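# Mount small gear between tester centres, meshed with big gear

## Task

Place the small gear on the gear tester so it is held between the tester's two centres and its teeth engage the large gear sitting on the tester's slide; then open the gripper and withdraw the arm so nothing is touching the gear.

## Robot and tools

ROBOT AND FRAME
Two arms, left_arm and right_arm, each with six revolute joints and a two-finger gripper. All positions use one scene frame: origin on the table surface midway between the arm bases, +x reaching out over the table, +z upward, and left_arm mounted on the +y side. The arm names say nothing about which side of a camera image an arm appears on.

Gripper geometry: the fingers extend along the gripper's +z axis and close along its y axis. The reported end_effector_position is the spot between the finger pads, roughly 1 cm short of the fingertips.

TOOL: execute_actions
Arguments: actions (a list with zero or one entry) and optional pictures (boolean; images come back unless you set it false).
- Empty list {"actions": []}: commands nothing, just reports the current state.
- Motion entry {"rows": [...], "steps": n}: rows holds 1 to 15 rows; steps is 1 to 15 (default 15), each step lasting 1/30 s. Row k is used on step k; if steps exceeds the row count, the final row keeps being applied.
- Wait entry {"steps": n}, n up to 300: sends nothing new and returns once n steps have elapsed since the previous result, with your reply time counted inside that span.
A refused call moves nothing.

ROW LAYOUT
Every row is one flat list of 14 numbers covering both arms: left_arm waist, shoulder, elbow, wrist pitch, wrist yaw, wrist roll, opening, followed by the same seven for right_arm. Include both arms always; to keep an arm still, repeat its current values. The six joint numbers are absolute target angles in radians, matching the Joint positions readout, not offsets. Opening is an absolute command from -1 (closed) to +1 (fully open).

Joint ranges per arm, in order (rad): waist -2.618 to 3.054, shoulder 0.000 to 3.142, elbow 0.000 to 3.142, wrist pitch -1.571 to 1.571, wrist yaw -1.571 to 1.571, wrist roll -2.094 to 2.094. True ends may differ by up to 0.036 rad either way. A call is refused if any target goes beyond a stated end by more than 0.036 rad and is also farther out than that joint's last reported angle. Targets past the real end are clipped to it, and the result may say "joint sent to its limit" (possibly referring to an earlier action still running); absence of that line does not prove there is room left.

SPEED LIMITS
Each step, the commanded angle is held within a fixed lead of the measured one: 0.202 rad waist, 0.258 shoulder, 0.238 elbow, 0.573 wrist pitch, 0.522 wrist yaw and roll. If the targets would place the hand more than 70 mm from where it currently is, all joints of that arm are pulled back proportionally. Big moves therefore take several calls or a wait.
Between calls the arms keep heading for the last row sent, until everything has nearly stopped (a blocked or crawling move counts as stopped) or a step is HELD; after that only a fresh action makes them continue or push further. Fingers already in motion finish their travel. The simulation runs while you think and type.

RESULT LINES
- State line `left_arm: …` | `right_arm: …`: each gripper's end_effector_position (metres) and end_effector_quat_wxyz in the scene frame; less accurate when the arm is stretched far.
- Joint positions / Joint velocities: per arm, six joints (rad, rad/s) then finger pad gap (m, m/s; 0.094 m is fully open).
- grip_measured: measured finger opening on the same -1..+1 scale you command. Each gripper may read off by about 1 mm, consistently within a scene.
- "joint command not followed": a clearance check altered or blocked that arm's joint targets on some steps; the rest of the row still ran.
- HELD: marks steps where your row, fully or partly, was not sent.
- MOTOR HOT (from 75 °C) and OVER-TEMPERATURE FAULT: holding loads heats motors. At 90 °C the affected arm freezes for 10 s (that threshold then disarms for 5 minutes, then re-arms); at 100 °C that arm's motors and gripper let go and it drops. Avoid long holds.

GRIPPING
Away from -1 and +1 the fingers move to where grip_measured equals your command. To hold a part, keep commanding about 0.03 below the grip_measured reading for a firm grip, less for a gentler one. Pad force tops out near 50 to 62 N (lower on some grippers), weaker on parts under about 2 mm thick, with a short harder spike on first contact. Parts in hand may be briefly tugged, and loose items may get nudged.

TOOL: zoom_image
Arguments: camera (cam_head_left, cam_head_right, cam_left_wrist, cam_right_wrist) and region [x0, y0, x1, y1] in pixels of that camera's most recent full image, origin top-left, at most 504 x 504. Image sizes: head cameras 504x504 (pinhole, focal about 428 and 421 px), wrist cameras 616x616 (fisheye, very wide). Images arrive in that camera order.

TOOL: finished_scene
Argument: scene, the integer number of the current scene. Ends it permanently and reports whether the goal was met; the goal must still hold at that moment. Replying with no tool call ends everything.

AVOID
Dropping parts, knocking anything off the table (instant failure), slamming, hard collisions or very forceful pushes, and letting the two arms strike or squeeze each other, which can terminate the scene. Move smoothly and efficiently.

Each tool is called after ">>>" as name(argument=value, ...) on one line, values as JSON.

## Session

>>> execute_actions(actions=[])

Scene clock: 0.00 s of 4200.00 s.
left_arm: end_effector_position=(+0.1889, +0.3388, +0.1122) grip_measured=+1.000 end_effector_quat_wxyz=(-0.086, +0.614, +0.780, +0.082) | right_arm: end_effector_position=(+0.5652, +0.0750, +0.2941) grip_measured=+1.000 end_effector_quat_wxyz=(+0.686, -0.462, +0.558, -0.070)
Joint positions: left_arm=[ 0.044  1.258  0.962 -1.296 -0.237  1.384  0.094] | right_arm=[ 0.877  2.191  1.843  0.298  0.088 -0.789  0.094]
Joint velocities: left_arm=[-0.007 -0.002 -0.022 -0.007 -0.022  0.007  0.   ] | right_arm=[ 0.007  0.017 -0.007  0.007  0.037  0.037  0.   ]

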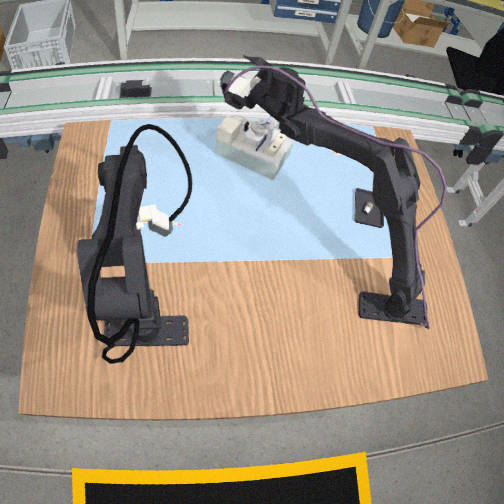

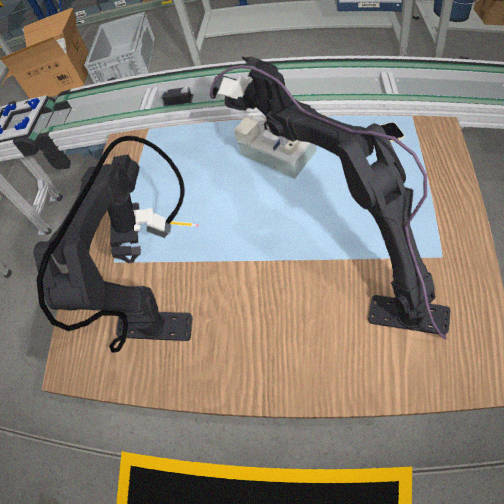

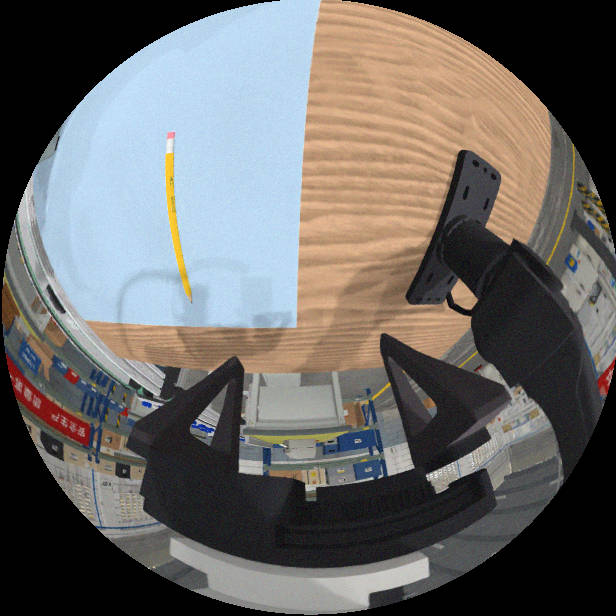

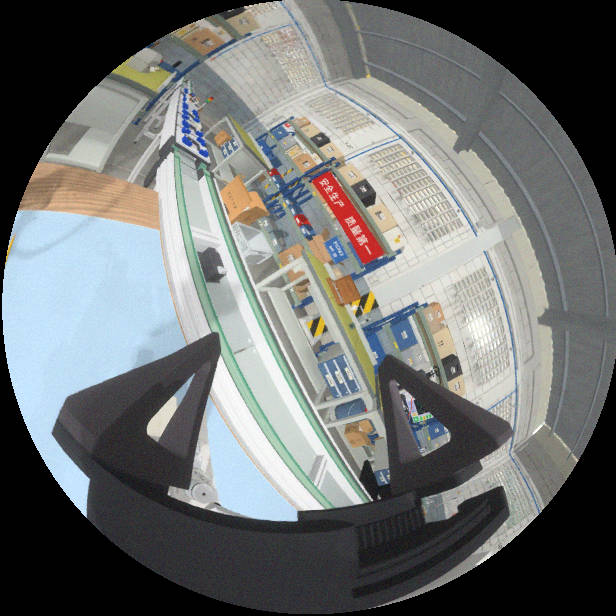

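>>> execute_actions(actions=[{"rows":[[0.044,1.25,0.97,-1.25,-0.2,1.3,1,0.877,2.13,1.85,0.25,0.08,-0.7,1],[0.03,1.23,0.98,-1.2,-0.2,1.2,1,0.877,2.08,1.85,0.2,0.07,-0.65,1],[0.01,1.21,0.99,-1.15,-0.18,1.1,1,0.87,2.03,1.84,0.15,0.06,-0.6,1],[-0.01,1.2,1.0,-1.1,-0.16,1.0,1,0.84,1.98,1.83,0.1,0.05,-0.55,1],[-0.04,1.2,1.0,-1.05,-0.14,0.9,1,0.8,1.93,1.82,0.05,0.04,-0.5,1],[-0.07,1.2,1.0,-1.0,-0.12,0.8,1,0.75,1.88,1.81,0,0.03,-0.45,1],[-0.1,1.2,1.0,-0.95,-0.1,0.7,1,0.7,1.84,1.8,-0.05,0.02,-0.4,1],[-0.13,1.2,1.0,-0.9,-0.08,0.6,1,0.65,1.8,1.78,-0.1,0.01,-0.35,1],[-0.16,1.2,1.0,-0.85,-0.06,0.5,1,0.6,1.76,1.76,-0.15,0,-0.3,1],[-0.19,1.2,1.0,-0.8,-0.04,0.4,1,0.55,1.73,1.74,-0.2,0,-0.25,1],[-0.22,1.2,1.0,-0.75,-0.02,0.3,1,0.5,1.7,1.72,-0.3,0,-0.2,1],[-0.25,1.2,1.0,-0.7,0,0.2,1,0.45,1.68,1.7,-0.4,0,-0.15,1],[-0.28,1.2,1.0,-0.65,0,0.1,1,0.4,1.66,1.68,-0.5,0,-0.1,1],[-0.31,1.2,1.0,-0.6,0,0.05,1,0.35,1.65,1.66,-0.6,0,-0.05,1],[-0.34,1.2,1.0,-0.55,0,0,1,0.3,1.65,1.64,-0.7,0,0,1]],"steps":15}], pictures=false)

>>> execute_actions(actions=[{"rows":[[-0.37,1.22,1.0,-0.5,0,0,0.5,0.28,1.65,1.62,-0.8,0,0,1],[-0.4,1.24,1.02,-0.47,0,0,0.2,0.27,1.65,1.6,-0.9,0,0,1],[-0.43,1.27,1.04,-0.44,0,0,0,0.27,1.65,1.58,-1.0,0,0,1],[-0.46,1.3,1.07,-0.42,0,0,-0.2,0.27,1.65,1.56,-1.1,0,0,0.5],[-0.49,1.33,1.1,-0.42,0,0,-0.45,0.27,1.65,1.54,-1.2,0,0,0.3],[-0.52,1.36,1.13,-0.42,0,0,-0.45,0.27,1.65,1.52,-1.3,0,0,0],[-0.55,1.4,1.17,-0.42,0,0,-0.45,0.27,1.65,1.5,-1.4,0,0,0]],"steps":15}], pictures=false)

>>> execute_actions(actions=[{"steps":20}])

Scene clock: 18.73 s of 4200.00 s.
left_arm: end_effector_position=(+0.3111, +0.2108, +0.1543) grip_measured=+1.000 end_effector_quat_wxyz=(+0.278, +0.281, +0.918, +0.033) | right_arm: end_effector_position=(+0.5548, -0.1251, +0.3920) grip_measured=+1.000 end_effector_quat_wxyz=(+0.647, -0.273, +0.712, -0.002)
Joint positions: left_arm=[-0.285  1.219  0.969 -0.757 -0.053  0.333  0.094] | right_arm=[ 0.588  1.766  1.744 -0.141  0.025 -0.364  0.094]
Joint velocities: left_arm=[-0.857 -0.017  0.002  1.399  0.3   -2.22   0.   ] | right_arm=[-1.16  -0.921 -0.31  -1.37  -0.022  1.106  0.   ]
Steps of this call (steps 1 to 90: nothing new was sent; then 15.23 s passed at rest; steps 91 to 105: all 15 steps of this action). Readings (joint positions):
91: left_arm=[0.044 1.258 0.962 -1.293 -0.233 1.371] | right_arm=[0.877 2.188 1.843 0.292 0.088 -0.777]
92: left_arm=[0.043 1.257 0.962 -1.282 -0.229 1.342] | right_arm=[0.877 2.180 1.843 0.273 0.086 -0.756]
94: left_arm=[0.027 1.246 0.962 -1.234 -0.217 1.244] | right_arm=[0.876 2.140 1.829 0.211 0.078 -0.704]
98: left_arm=[-0.073 1.219 0.965 -1.087 -0.165 0.950] | right_arm=[0.832 2.024 1.814 0.117 0.050 -0.612]
105: the state above

Scene clock: 19.23 s of 4200.00 s.
left_arm: end_effector_position=(+0.3659, +0.0707, +0.2172) grip_measured=-0.448 end_effector_quat_wxyz=(+0.413, +0.251, +0.869, -0.110) | right_arm: end_effector_position=(+0.4490, -0.3030, +0.1830) grip_measured=+0.003 end_effector_quat_wxyz=(+0.244, -0.078, +0.966, -0.011)
Joint positions: left_arm=[-0.552  1.4    1.145 -0.432 -0.003  0.019  0.026] | right_arm=[ 0.284  1.678  1.521 -0.92   0.024 -0.083  0.047]
Joint velocities: left_arm=[ 0.002  0.007  0.012  0.051 -0.066 -0.095  0.   ] | right_arm=[-0.017  0.012 -0.203 -2.147 -0.081  0.256  0.001]
Steps of this call (steps 1 to 15: all 15 steps of this action). Readings (joint positions):
1: left_arm=[-0.315 1.219 0.969 -0.708 -0.045 0.267] | right_arm=[0.546 1.738 1.733 -0.186 0.025 -0.331]
2: left_arm=[-0.345 1.221 0.973 -0.664 -0.039 0.215] | right_arm=[0.507 1.717 1.723 -0.227 0.025 -0.302]
4: left_arm=[-0.404 1.246 1.002 -0.591 -0.029 0.140] | right_arm=[0.434 1.690 1.699 -0.303 0.025 -0.255]
8: left_arm=[-0.518 1.360 1.118 -0.487 -0.016 0.062] | right_arm=[0.333 1.678 1.630 -0.464 0.025 -0.182]
15: the state above

Scene clock: 19.90 s of 4200.00 s.
left_arm: end_effector_position=(+0.3663, +0.0705, +0.2178) grip_measured=-0.448 end_effector_quat_wxyz=(+0.414, +0.246, +0.869, -0.112) | right_arm: end_effector_position=(+0.3344, -0.3109, +0.1489) grip_measured=+0.003 end_effector_quat_wxyz=(+0.005, -0.046, +0.999, -0.005)
Joint positions: left_arm=[-0.552  1.4    1.145 -0.429 -0.003  0.008  0.026] | right_arm=[ 0.281  1.678  1.503 -1.385  0.009 -0.01   0.047]
Joint velocities: left_arm=[ 0.002  0.002 -0.037  0.007 -0.022  0.022  0.   ] | right_arm=[-0.012  0.002 -0.007  0.007  0.007  0.007 -0.001]
Steps of this call (steps 1 to 20: the robot went on to your last target). Readings (joint positions):
1: left_arm=[-0.552 1.400 1.145 -0.431 -0.003 0.017] | right_arm=[0.283 1.678 1.515 -0.995 0.022 -0.072]
2: left_arm=[-0.552 1.400 1.145 -0.431 -0.003 0.015] | right_arm=[0.283 1.678 1.511 -1.071 0.020 -0.060]
4: left_arm=[-0.552 1.400 1.145 -0.430 -0.003 0.013] | right_arm=[0.282 1.678 1.505 -1.198 0.016 -0.042]
8: left_arm=[-0.552 1.400 1.145 -0.429 -0.003 0.010] | right_arm=[0.281 1.678 1.503 -1.323 0.012 -0.023]
20: the state above

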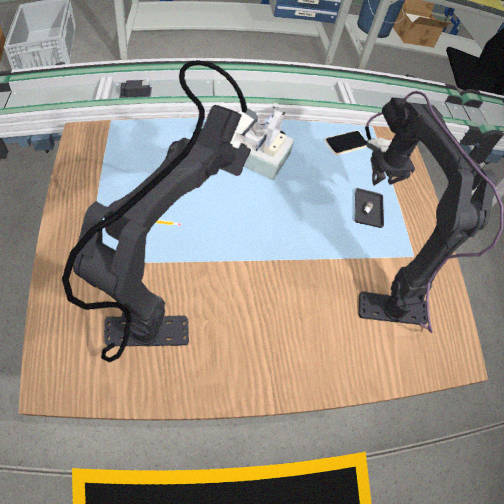

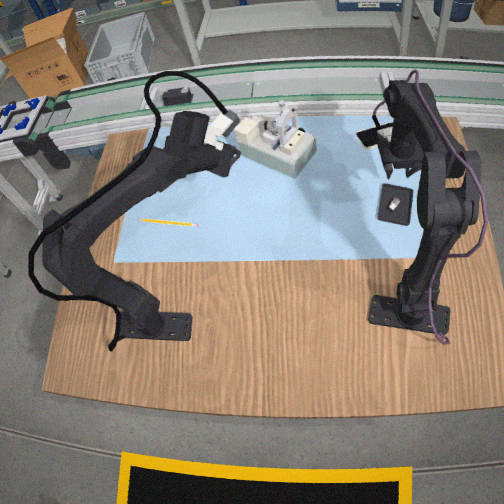

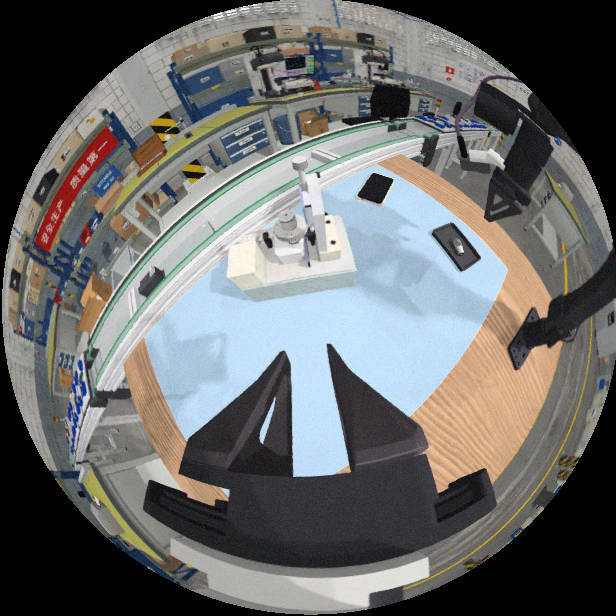

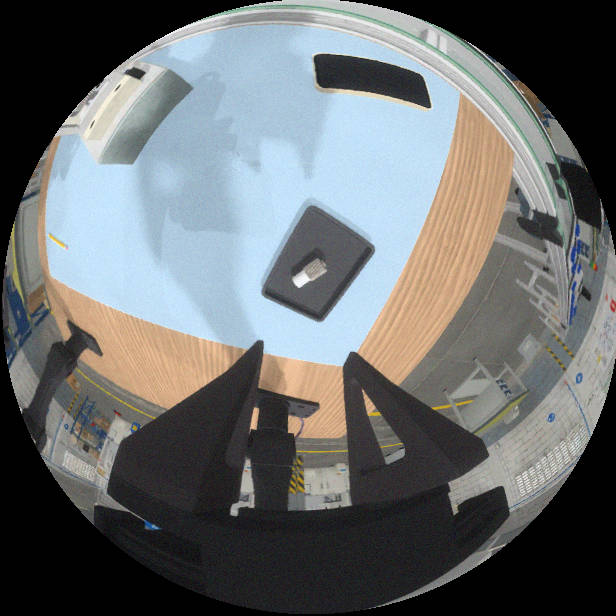

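>>> zoom_image(camera="cam_right_wrist", region=[240,190,400,370])

Region (240, 190, 400, 370) of cam_right_wrist's 616x616 image, scaled by 2.800, with more detail than that image has.

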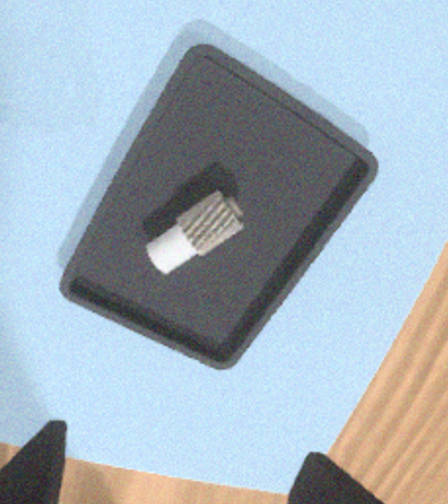

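>>> execute_actions(actions=[{"rows":[[-0.55,1.4,1.17,-0.42,0,0,-0.45,0.29,1.69,1.47,-1.36,0,-0.3,-0.2],[-0.55,1.4,1.17,-0.42,0,0,-0.45,0.3,1.69,1.44,-1.33,0,-0.5,-0.3],[-0.55,1.4,1.17,-0.42,0,0,-0.45,0.31,1.7,1.41,-1.3,0,-0.7,-0.3],[-0.55,1.4,1.17,-0.42,0,0,-0.45,0.315,1.7,1.38,-1.26,0,-0.9,-0.3],[-0.55,1.4,1.17,-0.42,0,0,-0.45,0.315,1.7,1.35,-1.22,0,-1.1,-0.3],[-0.55,1.4,1.17,-0.42,0,0,-0.45,0.315,1.71,1.32,-1.19,0,-1.3,-0.3],[-0.55,1.4,1.17,-0.42,0,0,-0.45,0.315,1.71,1.29,-1.16,0,-1.5,-0.3],[-0.55,1.4,1.17,-0.42,0,0,-0.45,0.315,1.71,1.26,-1.13,0,-1.7,-0.3],[-0.55,1.4,1.17,-0.42,0,0,-0.45,0.315,1.72,1.23,-1.1,0,-1.9,-0.3],[-0.55,1.4,1.17,-0.42,0,0,-0.45,0.315,1.72,1.2,-1.07,0,-2.1,-0.3],[-0.55,1.4,1.17,-0.42,0,0,-0.45,0.315,1.72,1.17,-1.04,0,-2.12,-0.3]],"steps":15}], pictures=false)

>>> execute_actions(actions=[{"steps":40}])

>>> zoom_image(camera="cam_right_wrist", region=[220,230,400,410])

Scene clock: 37.93 s of 4200.00 s.
left_arm: end_effector_position=(+0.3663, +0.0705, +0.2178) grip_measured=-0.448 end_effector_quat_wxyz=(+0.414, +0.245, +0.869, -0.112) | right_arm: end_effector_position=(+0.3100, -0.3057, +0.0556) grip_measured=-0.297 end_effector_quat_wxyz=(+0.035, +0.695, -0.718, -0.022)
Joint positions: left_arm=[-0.552  1.4    1.145 -0.429 -0.003  0.008  0.026] | right_arm=[ 0.307  1.719  1.171 -1.105  0.008 -1.43   0.033]
Joint velocities: left_arm=[-0.017  0.022  0.007 -0.037  0.022  0.022  0.001] | right_arm=[ 0.002  0.007 -0.056  0.286  0.051 -2.864  0.   ]
Steps of this call (steps 1 to 15: the robot went on to your last target; steps 16 to 90: nothing new was sent; then 14.53 s passed at rest; steps 91 to 105: all 15 steps of this action). Readings (joint positions):
91: left_arm=[-0.552 1.400 1.145 -0.429 -0.003 0.008] | right_arm=[0.281 1.678 1.500 -1.384 0.009 -0.055]
92: left_arm=[-0.552 1.400 1.145 -0.429 -0.003 0.008] | right_arm=[0.282 1.678 1.490 -1.375 0.009 -0.135]
94: left_arm=[-0.552 1.400 1.145 -0.429 -0.003 0.008] | right_arm=[0.289 1.678 1.449 -1.341 0.009 -0.332]
98: left_arm=[-0.552 1.400 1.145 -0.429 -0.003 0.008] | right_arm=[0.306 1.687 1.323 -1.245 0.008 -0.731]
105: the state above

Scene clock: 39.27 s of 4200.00 s.
left_arm: end_effector_position=(+0.3663, +0.0705, +0.2178) grip_measured=-0.448 end_effector_quat_wxyz=(+0.414, +0.245, +0.869, -0.112) | right_arm: end_effector_position=(+0.3250, -0.3041, +0.0546) grip_measured=-0.297 end_effector_quat_wxyz=(+0.009, +0.888, -0.460, -0.007)
Joint positions: left_arm=[-0.552  1.4    1.145 -0.429 -0.003  0.008  0.026] | right_arm=[ 0.307  1.719  1.17  -1.043  0.008 -2.079  0.033]
Joint velocities: left_arm=[-0.002 -0.022  0.002 -0.007 -0.007 -0.081  0.   ] | right_arm=[ 0.007 -0.017 -0.017 -0.007 -0.051 -0.007 -0.   ]
joint sent to its limit (right arm) — the command would take joint 6 (wrist roll) past its lower limit, so that joint was sent only as far as its limit.
Steps of this call (steps 1 to 40: the robot went on to your last target). Readings (joint positions):
1: left_arm=[-0.552 1.400 1.145 -0.429 -0.003 0.008] | right_arm=[0.307 1.719 1.170 -1.096 0.008 -1.529]
2: left_arm=[-0.552 1.400 1.145 -0.429 -0.003 0.008] | right_arm=[0.307 1.719 1.170 -1.085 0.008 -1.629]
4: left_arm=[-0.552 1.400 1.145 -0.429 -0.003 0.008] | right_arm=[0.307 1.719 1.170 -1.069 0.008 -1.791]
8: left_arm=[-0.552 1.400 1.145 -0.429 -0.003 0.008] | right_arm=[0.307 1.719 1.170 -1.054 0.008 -1.962]
40: the state above

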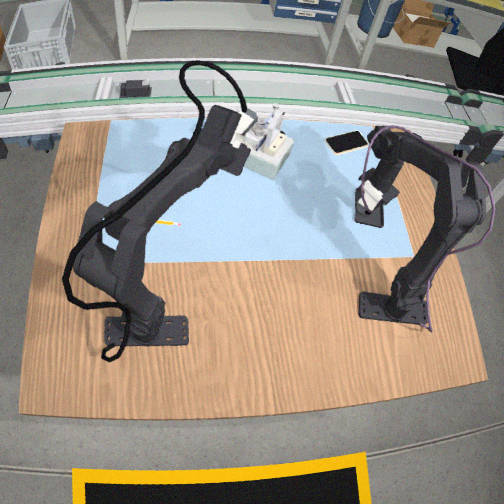

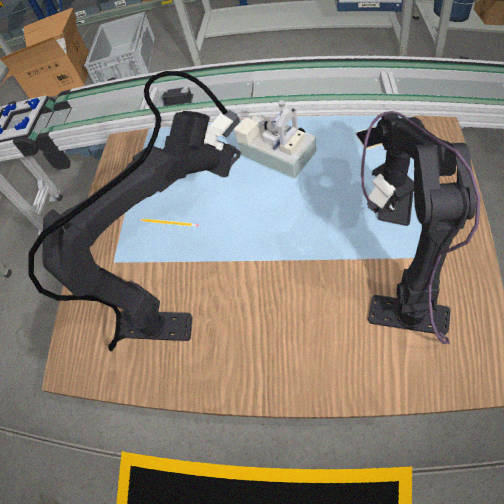

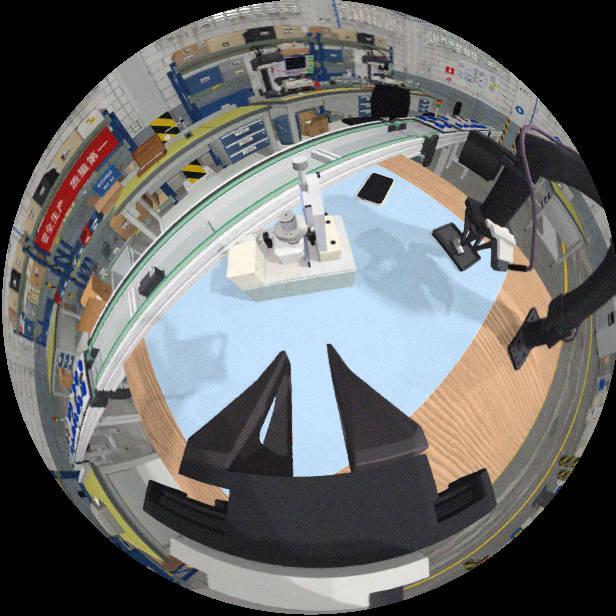

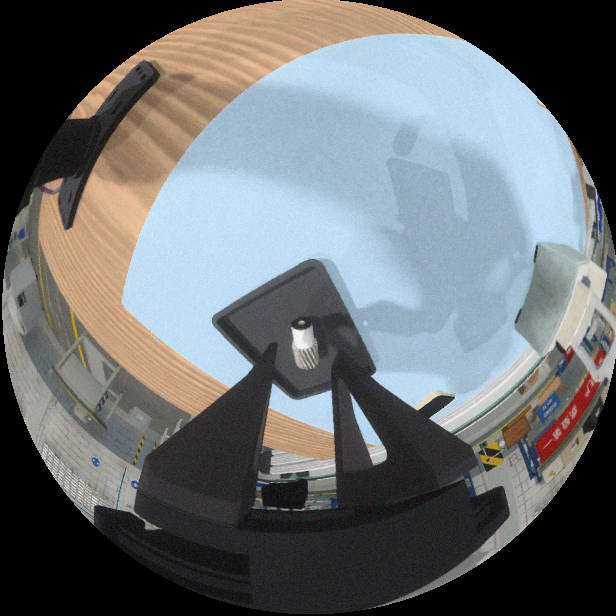

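Region (220, 230, 400, 410) of cam_right_wrist's 616x616 image, scaled by 2.800, with more detail than that image has.

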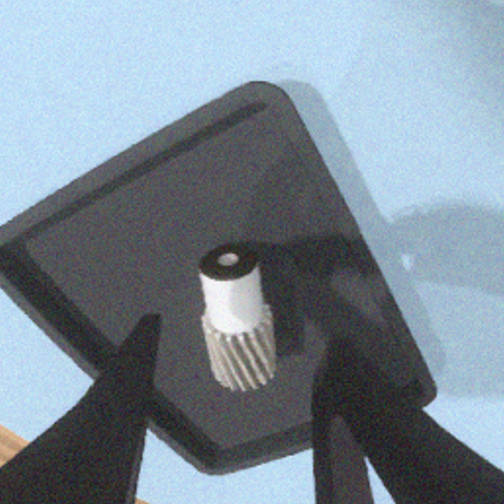

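>>> execute_actions(actions=[{"rows":[[-0.55,1.4,1.17,-0.42,0,0,-0.45,0.29,1.73,1.16,-1.01,0,-2.08,-0.3],[-0.55,1.4,1.17,-0.42,0,0,-0.45,0.275,1.74,1.15,-0.98,0,-2.08,-0.3],[-0.55,1.4,1.17,-0.42,0,0,-0.45,0.262,1.75,1.14,-0.96,0,-2.08,-0.3],[-0.55,1.4,1.17,-0.42,0,0,-0.45,0.262,1.76,1.13,-0.94,0,-2.08,-0.3],[-0.55,1.4,1.17,-0.42,0,0,-0.45,0.262,1.768,1.12,-0.93,0,-2.08,-0.3]],"steps":15}], pictures=false)

>>> execute_actions(actions=[{"steps":15}])

>>> zoom_image(camera="cam_right_wrist", region=[220,260,400,440])

Scene clock: 47.57 s of 4200.00 s.
left_arm: end_effector_position=(+0.3663, +0.0704, +0.2179) grip_measured=-0.448 end_effector_quat_wxyz=(+0.414, +0.245, +0.869, -0.113) | right_arm: end_effector_position=(+0.3354, -0.3141, +0.0341) grip_measured=-0.297 end_effector_quat_wxyz=(+0.002, +0.879, -0.476, +0.003)
Joint positions: left_arm=[-0.552  1.4    1.145 -0.429 -0.003  0.008  0.026] | right_arm=[ 0.269  1.758  1.129 -0.939  0.006 -2.079  0.033]
Joint velocities: left_arm=[-0.012 -0.002 -0.007 -0.007 -0.022 -0.007  0.001] | right_arm=[-0.002 -0.022 -0.007 -0.007  0.022  0.007  0.001]
joint sent to its limit (right arm) — the command would take joint 6 (wrist roll) past its lower limit, so that joint was sent only as far as its limit.
Steps of this call (steps 1 to 15: the robot went on to your last target; steps 16 to 90: nothing new was sent; then 4.80 s passed at rest; steps 91 to 105: all 15 steps of this action). Readings (joint positions):
91: left_arm=[-0.552 1.400 1.145 -0.429 -0.003 0.008] | right_arm=[0.306 1.719 1.170 -1.040 0.008 -2.079]
92: left_arm=[-0.552 1.400 1.145 -0.429 -0.003 0.008] | right_arm=[0.303 1.719 1.169 -1.032 0.008 -2.079]
94: left_arm=[-0.552 1.400 1.145 -0.429 -0.003 0.008] | right_arm=[0.288 1.721 1.162 -1.003 0.006 -2.079]
98: left_arm=[-0.552 1.400 1.145 -0.429 -0.003 0.008] | right_arm=[0.269 1.747 1.138 -0.958 0.006 -2.079]
105: the state above

Scene clock: 48.07 s of 4200.00 s.
left_arm: end_effector_position=(+0.3663, +0.0704, +0.2179) grip_measured=-0.448 end_effector_quat_wxyz=(+0.414, +0.245, +0.869, -0.113) | right_arm: end_effector_position=(+0.3368, -0.3140, +0.0341) grip_measured=-0.297 end_effector_quat_wxyz=(+0.000, +0.879, -0.476, +0.006)
Joint positions: left_arm=[-0.552  1.4    1.145 -0.429 -0.003  0.008  0.026] | right_arm=[ 0.269  1.758  1.129 -0.933  0.006 -2.079  0.033]
Joint velocities: left_arm=[-0.002 -0.002  0.007  0.022 -0.037 -0.007 -0.001] | right_arm=[-0.007 -0.012 -0.012  0.037  0.007 -0.037 -0.   ]
Steps of this call (steps 1 to 15: the robot went on to your last target). Readings (joint positions):
1: left_arm=[-0.552 1.400 1.145 -0.429 -0.003 0.008] | right_arm=[0.269 1.758 1.129 -0.937 0.006 -2.079]
2: left_arm=[-0.552 1.400 1.145 -0.429 -0.003 0.008] | right_arm=[0.269 1.758 1.129 -0.936 0.006 -2.079]
4: left_arm=[-0.552 1.400 1.145 -0.429 -0.003 0.008] | right_arm=[0.269 1.758 1.129 -0.935 0.006 -2.079]
8: left_arm=[-0.552 1.400 1.145 -0.429 -0.003 0.008] | right_arm=[0.269 1.758 1.129 -0.934 0.006 -2.079]
15: the state above
All arms were judged still, so your last target was given up. Only a new action makes them travel on or press farther. Fingers that are still opening or closing keep moving.

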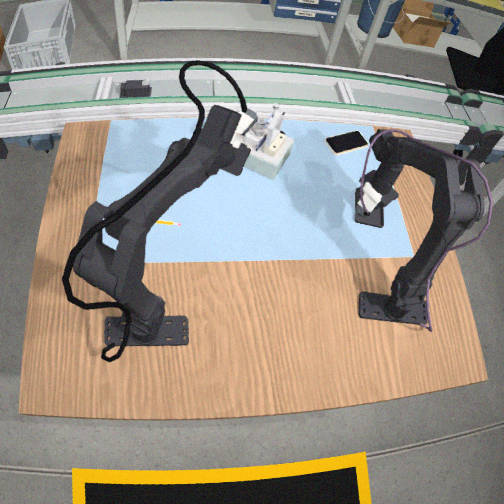

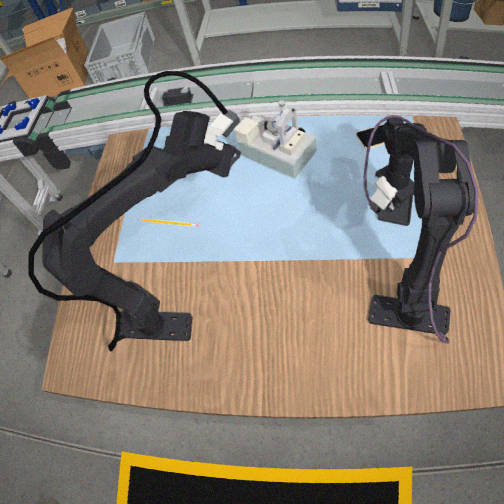

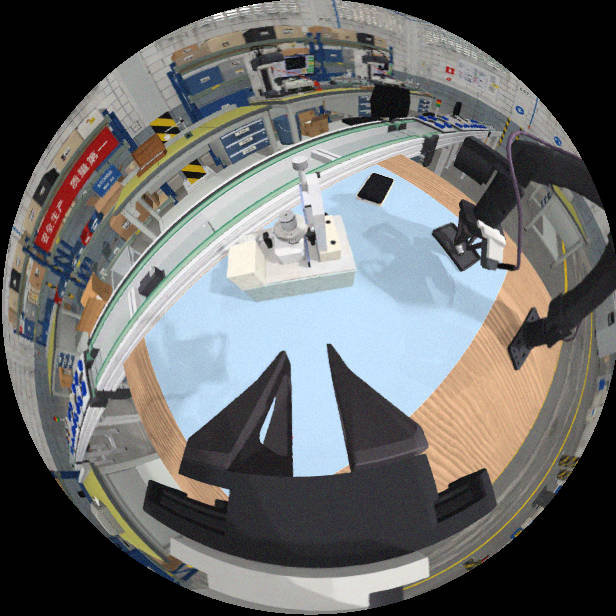

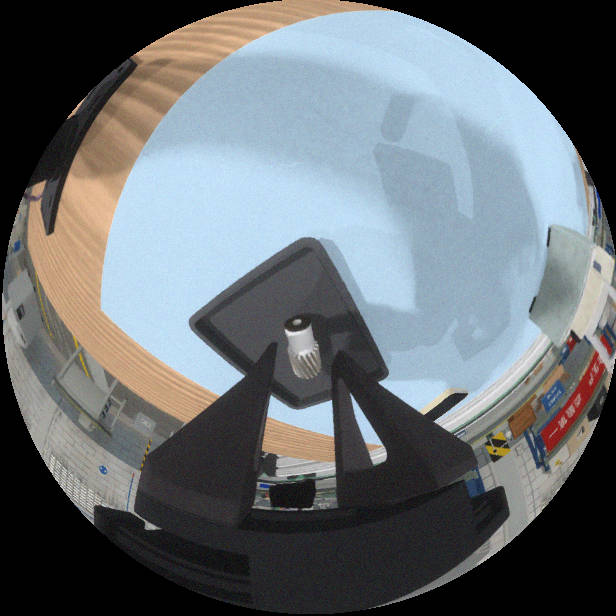

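Region (220, 260, 400, 440) of cam_right_wrist's 616x616 image, scaled by 2.800, with more detail than that image has.

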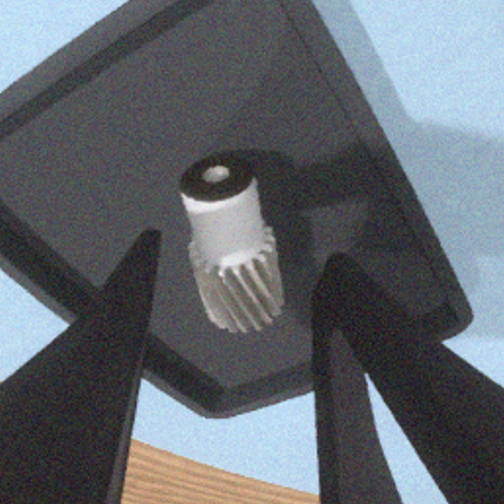

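>>> execute_actions(actions=[{"rows":[[-0.55,1.4,1.17,-0.42,0,0,-0.45,0.285,1.768,1.12,-0.95,0,-2.075,-0.3],[-0.55,1.4,1.17,-0.42,0,0,-0.45,0.297,1.768,1.12,-0.95,0,-2.075,-0.3],[-0.55,1.4,1.17,-0.42,0,0,-0.45,0.297,1.768,1.12,-0.95,0,-2.075,-0.3],[-0.55,1.4,1.17,-0.42,0,0,-0.45,0.297,1.768,1.12,-0.95,0,-2.075,-0.3],[-0.55,1.4,1.17,-0.42,0,0,-0.45,0.297,1.77,1.11,-0.93,0,-2.075,-0.3],[-0.55,1.4,1.17,-0.42,0,0,-0.45,0.297,1.772,1.1,-0.915,0,-2.075,-0.3],[-0.55,1.4,1.17,-0.42,0,0,-0.45,0.297,1.774,1.09,-0.9,0,-2.075,-0.3],[-0.55,1.4,1.17,-0.42,0,0,-0.45,0.297,1.776,1.08,-0.89,0,-2.075,-0.3],[-0.55,1.4,1.17,-0.42,0,0,-0.45,0.297,1.778,1.07,-0.88,0,-2.075,-0.3],[-0.55,1.4,1.17,-0.42,0,0,-0.45,0.297,1.778,1.062,-0.874,0,-2.075,-0.3]],"steps":15}], pictures=false)

>>> execute_actions(actions=[{"steps":15}])

>>> zoom_image(camera="cam_right_wrist", region=[240,300,380,440])

Scene clock: 66.20 s of 4200.00 s.
left_arm: end_effector_position=(+0.3663, +0.0704, +0.2179) grip_measured=-0.448 end_effector_quat_wxyz=(+0.414, +0.245, +0.869, -0.113) | right_arm: end_effector_position=(+0.3267, -0.3091, +0.0209) grip_measured=-0.297 end_effector_quat_wxyz=(+0.004, +0.884, -0.468, -0.001)
Joint positions: left_arm=[-0.552  1.4    1.145 -0.429 -0.003  0.008  0.026] | right_arm=[ 0.288  1.758  1.072 -0.891  0.006 -2.079  0.033]
Joint velocities: left_arm=[-0.002  0.007 -0.017 -0.007  0.037 -0.066 -0.001] | right_arm=[-0.022  0.022  0.007 -0.007  0.037 -0.037 -0.001]
Steps of this call (steps 1 to 90: nothing new was sent; then 14.63 s passed at rest; steps 91 to 105: all 15 steps of this action). Readings (joint positions):
91: left_arm=[-0.552 1.400 1.145 -0.429 -0.003 0.008] | right_arm=[0.269 1.758 1.129 -0.933 0.006 -2.079]
92: left_arm=[-0.552 1.400 1.145 -0.429 -0.003 0.008] | right_arm=[0.272 1.758 1.129 -0.933 0.006 -2.079]
94: left_arm=[-0.552 1.400 1.145 -0.429 -0.003 0.008] | right_arm=[0.280 1.758 1.129 -0.933 0.006 -2.079]
98: left_arm=[-0.552 1.400 1.145 -0.429 -0.003 0.008] | right_arm=[0.288 1.758 1.114 -0.915 0.006 -2.079]
105: the state above

Scene clock: 66.70 s of 4200.00 s.
left_arm: end_effector_position=(+0.3663, +0.0704, +0.2179) grip_measured=-0.448 end_effector_quat_wxyz=(+0.414, +0.245, +0.869, -0.113) | right_arm: end_effector_position=(+0.3301, -0.3088, +0.0209) grip_measured=-0.297 end_effector_quat_wxyz=(+0.001, +0.884, -0.468, +0.005)
Joint positions: left_arm=[-0.552  1.4    1.145 -0.429 -0.003  0.008  0.026] | right_arm=[ 0.288  1.758  1.072 -0.877  0.006 -2.079  0.033]
Joint velocities: left_arm=[-0.017  0.002  0.017  0.007 -0.051  0.037  0.   ] | right_arm=[ 0.002 -0.012 -0.017 -0.081  0.022 -0.007 -0.001]
Steps of this call (steps 1 to 15: the robot went on to your last target). Readings (joint positions):
1: left_arm=[-0.552 1.400 1.145 -0.429 -0.003 0.008] | right_arm=[0.288 1.758 1.072 -0.888 0.006 -2.079]
2: left_arm=[-0.552 1.400 1.145 -0.429 -0.003 0.008] | right_arm=[0.288 1.758 1.072 -0.886 0.006 -2.079]
4: left_arm=[-0.552 1.400 1.145 -0.429 -0.003 0.008] | right_arm=[0.288 1.758 1.072 -0.882 0.006 -2.079]
8: left_arm=[-0.552 1.400 1.145 -0.429 -0.003 0.008] | right_arm=[0.288 1.758 1.072 -0.879 0.006 -2.079]
15: the state above

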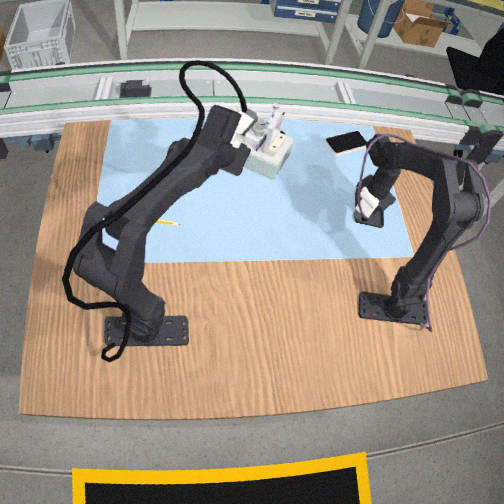

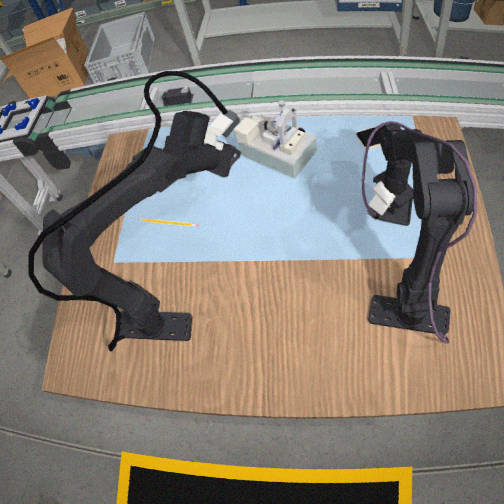

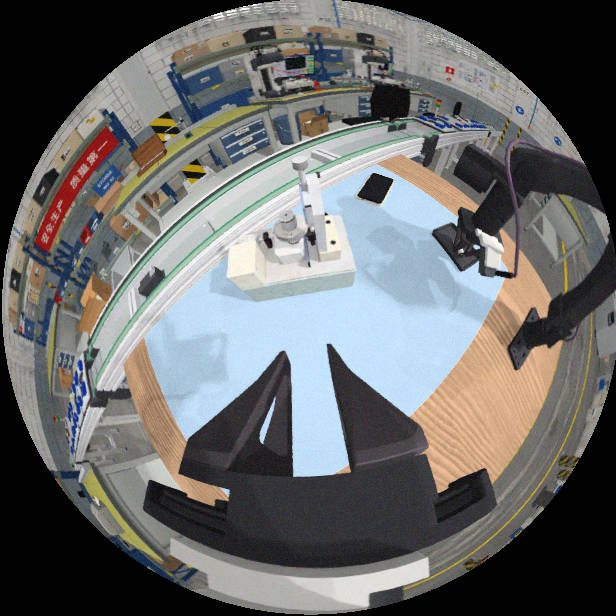

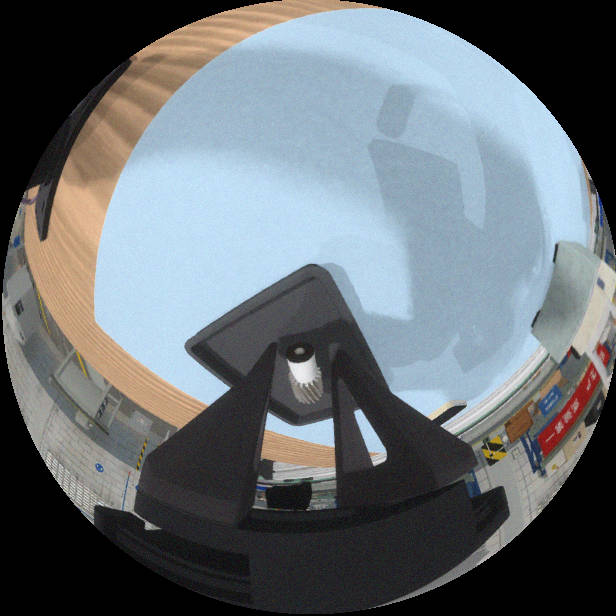

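Region (240, 300, 380, 440) of cam_right_wrist's 616x616 image, scaled by 3.600, with more detail than that image has.

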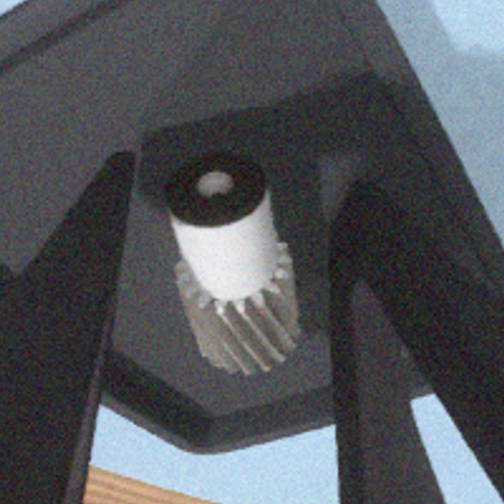

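Good. Lower 3 mm and close.

>>> execute_actions(actions=[{"rows":[[-0.55,1.4,1.17,-0.42,0,0,-0.45,0.29,1.778,1.05,-0.872,0,-2.075,-0.3],[-0.55,1.4,1.17,-0.42,0,0,-0.45,0.29,1.778,1.05,-0.872,0,-2.075,-0.3],[-0.55,1.4,1.17,-0.42,0,0,-0.45,0.29,1.778,1.05,-0.872,0,-2.075,-0.3],[-0.55,1.4,1.17,-0.42,0,0,-0.45,0.29,1.778,1.05,-0.872,0,-2.075,-0.3],[-0.55,1.4,1.17,-0.42,0,0,-0.45,0.29,1.778,1.05,-0.872,0,-2.075,-0.36],[-0.55,1.4,1.17,-0.42,0,0,-0.45,0.29,1.778,1.05,-0.872,0,-2.075,-0.42],[-0.55,1.4,1.17,-0.42,0,0,-0.45,0.29,1.778,1.05,-0.872,0,-2.075,-0.47],[-0.55,1.4,1.17,-0.42,0,0,-0.45,0.29,1.778,1.05,-0.872,0,-2.075,-0.52],[-0.55,1.4,1.17,-0.42,0,0,-0.45,0.29,1.778,1.05,-0.872,0,-2.075,-0.56],[-0.55,1.4,1.17,-0.42,0,0,-0.45,0.29,1.778,1.05,-0.872,0,-2.075,-0.6],[-0.55,1.4,1.17,-0.42,0,0,-0.45,0.29,1.778,1.05,-0.872,0,-2.075,-0.63],[-0.55,1.4,1.17,-0.42,0,0,-0.45,0.29,1.778,1.05,-0.872,0,-2.075,-0.66],[-0.55,1.4,1.17,-0.42,0,0,-0.45,0.29,1.778,1.05,-0.872,0,-2.075,-0.69],[-0.55,1.4,1.17,-0.42,0,0,-0.45,0.29,1.778,1.05,-0.872,0,-2.075,-0.72],[-0.55,1.4,1.17,-0.42,0,0,-0.45,0.29,1.778,1.05,-0.872,0,-2.075,-0.75]],"steps":15}], pictures=false)

>>> execute_actions(actions=[{"steps":10}])

>>> zoom_image(camera="cam_right_wrist", region=[260,320,360,420])

Scene clock: 80.63 s of 4200.00 s.
left_arm: end_effector_position=(+0.3663, +0.0704, +0.2179) grip_measured=-0.448 end_effector_quat_wxyz=(+0.414, +0.245, +0.869, -0.113) | right_arm: end_effector_position=(+0.3308, -0.3087, +0.0209) grip_measured=-0.717 end_effector_quat_wxyz=(-0.000, +0.884, -0.468, +0.006)
Joint positions: left_arm=[-0.552  1.4    1.145 -0.429 -0.003  0.008  0.026] | right_arm=[ 0.288  1.758  1.072 -0.875  0.006 -2.079  0.013]
Joint velocities: left_arm=[ 0.007 -0.017  0.007 -0.066 -0.007  0.022 -0.   ] | right_arm=[-0.007  0.007  0.002 -0.022  0.007 -0.022  0.001]
Steps of this call (steps 1 to 15: the robot went on to your last target; steps 16 to 90: nothing new was sent; then 10.43 s passed at rest; steps 91 to 105: all 15 steps of this action). Readings (joint positions):
91: left_arm=[-0.552 1.400 1.145 -0.429 -0.003 0.008] | right_arm=[0.288 1.758 1.072 -0.877 0.006 -2.079]
92: left_arm=[-0.552 1.400 1.145 -0.429 -0.003 0.008] | right_arm=[0.288 1.758 1.072 -0.876 0.006 -2.079]
94: left_arm=[-0.552 1.400 1.145 -0.429 -0.003 0.008] | right_arm=[0.288 1.758 1.072 -0.876 0.006 -2.079]
98: left_arm=[-0.552 1.400 1.145 -0.429 -0.003 0.008] | right_arm=[0.288 1.758 1.072 -0.875 0.006 -2.079]
105: the state above

Scene clock: 80.97 s of 4200.00 s.
left_arm: end_effector_position=(+0.3663, +0.0704, +0.2179) grip_measured=-0.448 end_effector_quat_wxyz=(+0.414, +0.245, +0.869, -0.113) | right_arm: end_effector_position=(+0.3308, -0.3087, +0.0209) grip_measured=-0.717 end_effector_quat_wxyz=(-0.000, +0.884, -0.468, +0.006)
Joint positions: left_arm=[-0.552  1.4    1.145 -0.429 -0.003  0.008  0.026] | right_arm=[ 0.288  1.758  1.072 -0.875  0.006 -2.079  0.013]
Joint velocities: left_arm=[-0.007 -0.007  0.002  0.051 -0.007  0.022 -0.001] | right_arm=[ 0.002 -0.012  0.017 -0.007 -0.022  0.007 -0.   ]
Steps of this call (steps 1 to 10: the robot went on to your last target). Readings (joint positions):
1: left_arm=[-0.552 1.400 1.145 -0.429 -0.003 0.008] | right_arm=[0.288 1.758 1.072 -0.875 0.006 -2.079]
2: left_arm=[-0.552 1.400 1.145 -0.429 -0.003 0.008] | right_arm=[0.288 1.758 1.072 -0.875 0.006 -2.079]
4: left_arm=[-0.552 1.400 1.145 -0.429 -0.003 0.008] | right_arm=[0.288 1.758 1.072 -0.875 0.006 -2.079]
8: left_arm=[-0.552 1.400 1.145 -0.429 -0.003 0.008] | right_arm=[0.288 1.758 1.072 -0.875 0.006 -2.079]
10: the state above

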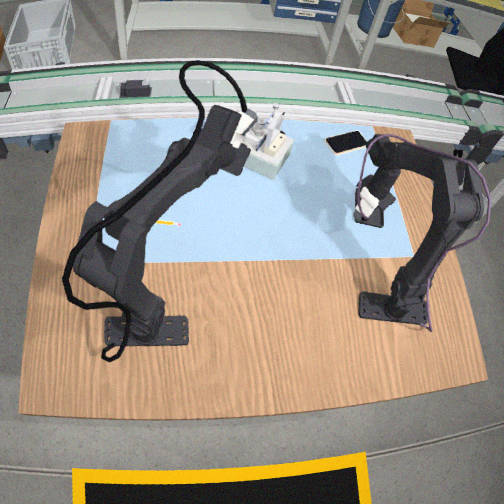

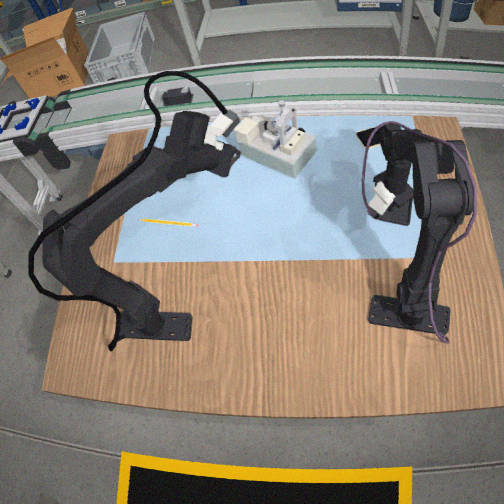

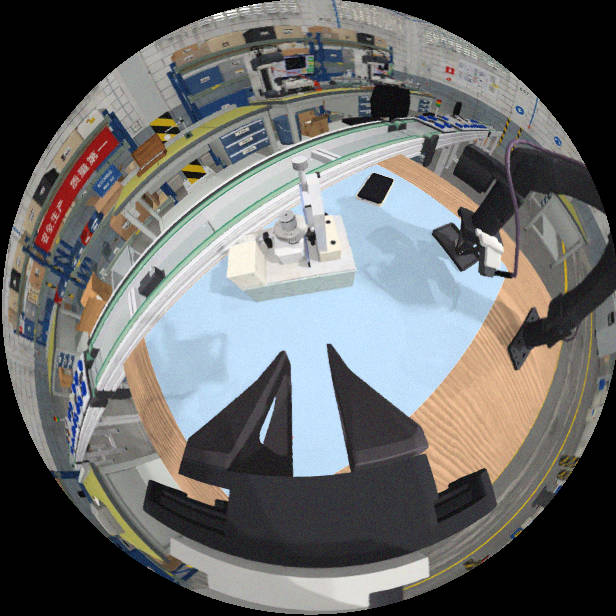

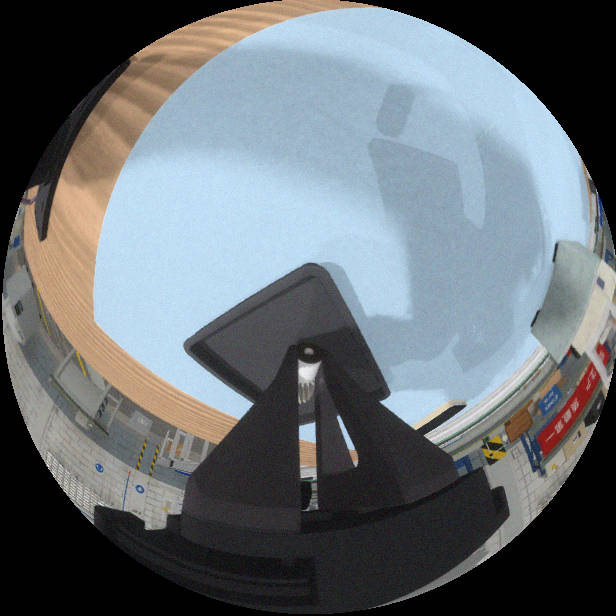

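Region (260, 320, 360, 420) of cam_right_wrist's 616x616 image, scaled by 5.040, with more detail than that image has.

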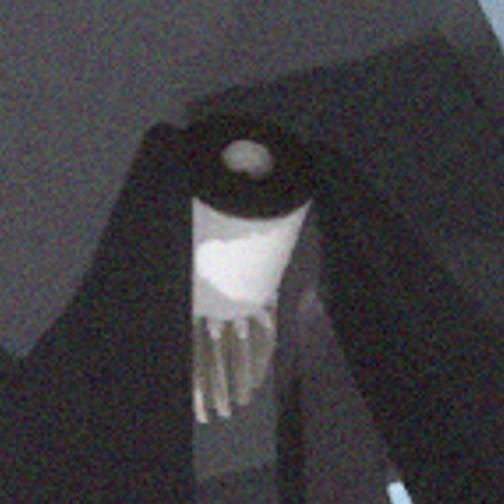

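>>> execute_actions(actions=[{"rows":[[-0.55,1.4,1.17,-0.42,0,0,-0.45,0.29,1.778,1.05,-0.872,0,-2.075,-0.55],[-0.55,1.4,1.17,-0.42,0,0,-0.45,0.29,1.778,1.05,-0.872,0,-2.075,-0.55],[-0.55,1.4,1.17,-0.42,0,0,-0.45,0.29,1.785,1.045,-0.865,0,-2.075,-0.55],[-0.55,1.4,1.17,-0.42,0,0,-0.45,0.29,1.79,1.04,-0.86,0,-2.075,-0.55],[-0.55,1.4,1.17,-0.42,0,0,-0.45,0.29,1.79,1.04,-0.86,0,-2.075,-0.55],[-0.55,1.4,1.17,-0.42,0,0,-0.45,0.29,1.79,1.04,-0.86,0,-2.075,-0.55],[-0.55,1.4,1.17,-0.42,0,0,-0.45,0.29,1.79,1.04,-0.86,0,-2.075,-0.55],[-0.55,1.4,1.17,-0.42,0,0,-0.45,0.29,1.79,1.04,-0.86,0,-2.075,-0.55],[-0.55,1.4,1.17,-0.42,0,0,-0.45,0.29,1.79,1.04,-0.86,0,-2.075,-0.55],[-0.55,1.4,1.17,-0.42,0,0,-0.45,0.29,1.79,1.04,-0.86,0,-2.075,-0.55],[-0.55,1.4,1.17,-0.42,0,0,-0.45,0.29,1.79,1.04,-0.86,0,-2.075,-0.62],[-0.55,1.4,1.17,-0.42,0,0,-0.45,0.29,1.79,1.04,-0.86,0,-2.075,-0.67],[-0.55,1.4,1.17,-0.42,0,0,-0.45,0.29,1.79,1.04,-0.86,0,-2.075,-0.72],[-0.55,1.4,1.17,-0.42,0,0,-0.45,0.29,1.79,1.04,-0.86,0,-2.075,-0.78]],"steps":15}], pictures=false)

Scene clock: 89.73 s of 4200.00 s.
left_arm: end_effector_position=(+0.3663, +0.0704, +0.2179) grip_measured=-0.448 end_effector_quat_wxyz=(+0.414, +0.245, +0.869, -0.113) | right_arm: end_effector_position=(+0.3294, -0.3086, +0.0160) grip_measured=-0.720 end_effector_quat_wxyz=(+0.000, +0.884, -0.468, +0.004)
Joint positions: left_arm=[-0.552  1.4    1.145 -0.429 -0.003  0.008  0.026] | right_arm=[ 0.288  1.765  1.059 -0.858  0.005 -2.079  0.013]
Joint velocities: left_arm=[ 0.007 -0.012 -0.002 -0.007  0.037 -0.022  0.   ] | right_arm=[-0.017 -0.012 -0.012 -0.007 -0.007  0.007  0.002]
Steps of this call (steps 1 to 15: the robot went on to your last target; steps 16 to 90: nothing new was sent; then 5.27 s passed at rest; steps 91 to 105: all 15 steps of this action). Readings (joint positions):
91: left_arm=[-0.552 1.400 1.145 -0.429 -0.003 0.008] | right_arm=[0.288 1.758 1.072 -0.875 0.006 -2.079]
92: left_arm=[-0.552 1.400 1.145 -0.429 -0.003 0.008] | right_arm=[0.288 1.758 1.072 -0.875 0.006 -2.079]
94: left_arm=[-0.552 1.400 1.145 -0.429 -0.003 0.008] | right_arm=[0.288 1.758 1.067 -0.869 0.006 -2.079]
98: left_arm=[-0.552 1.400 1.145 -0.429 -0.003 0.008] | right_arm=[0.288 1.765 1.059 -0.862 0.006 -2.079]
105: the state above


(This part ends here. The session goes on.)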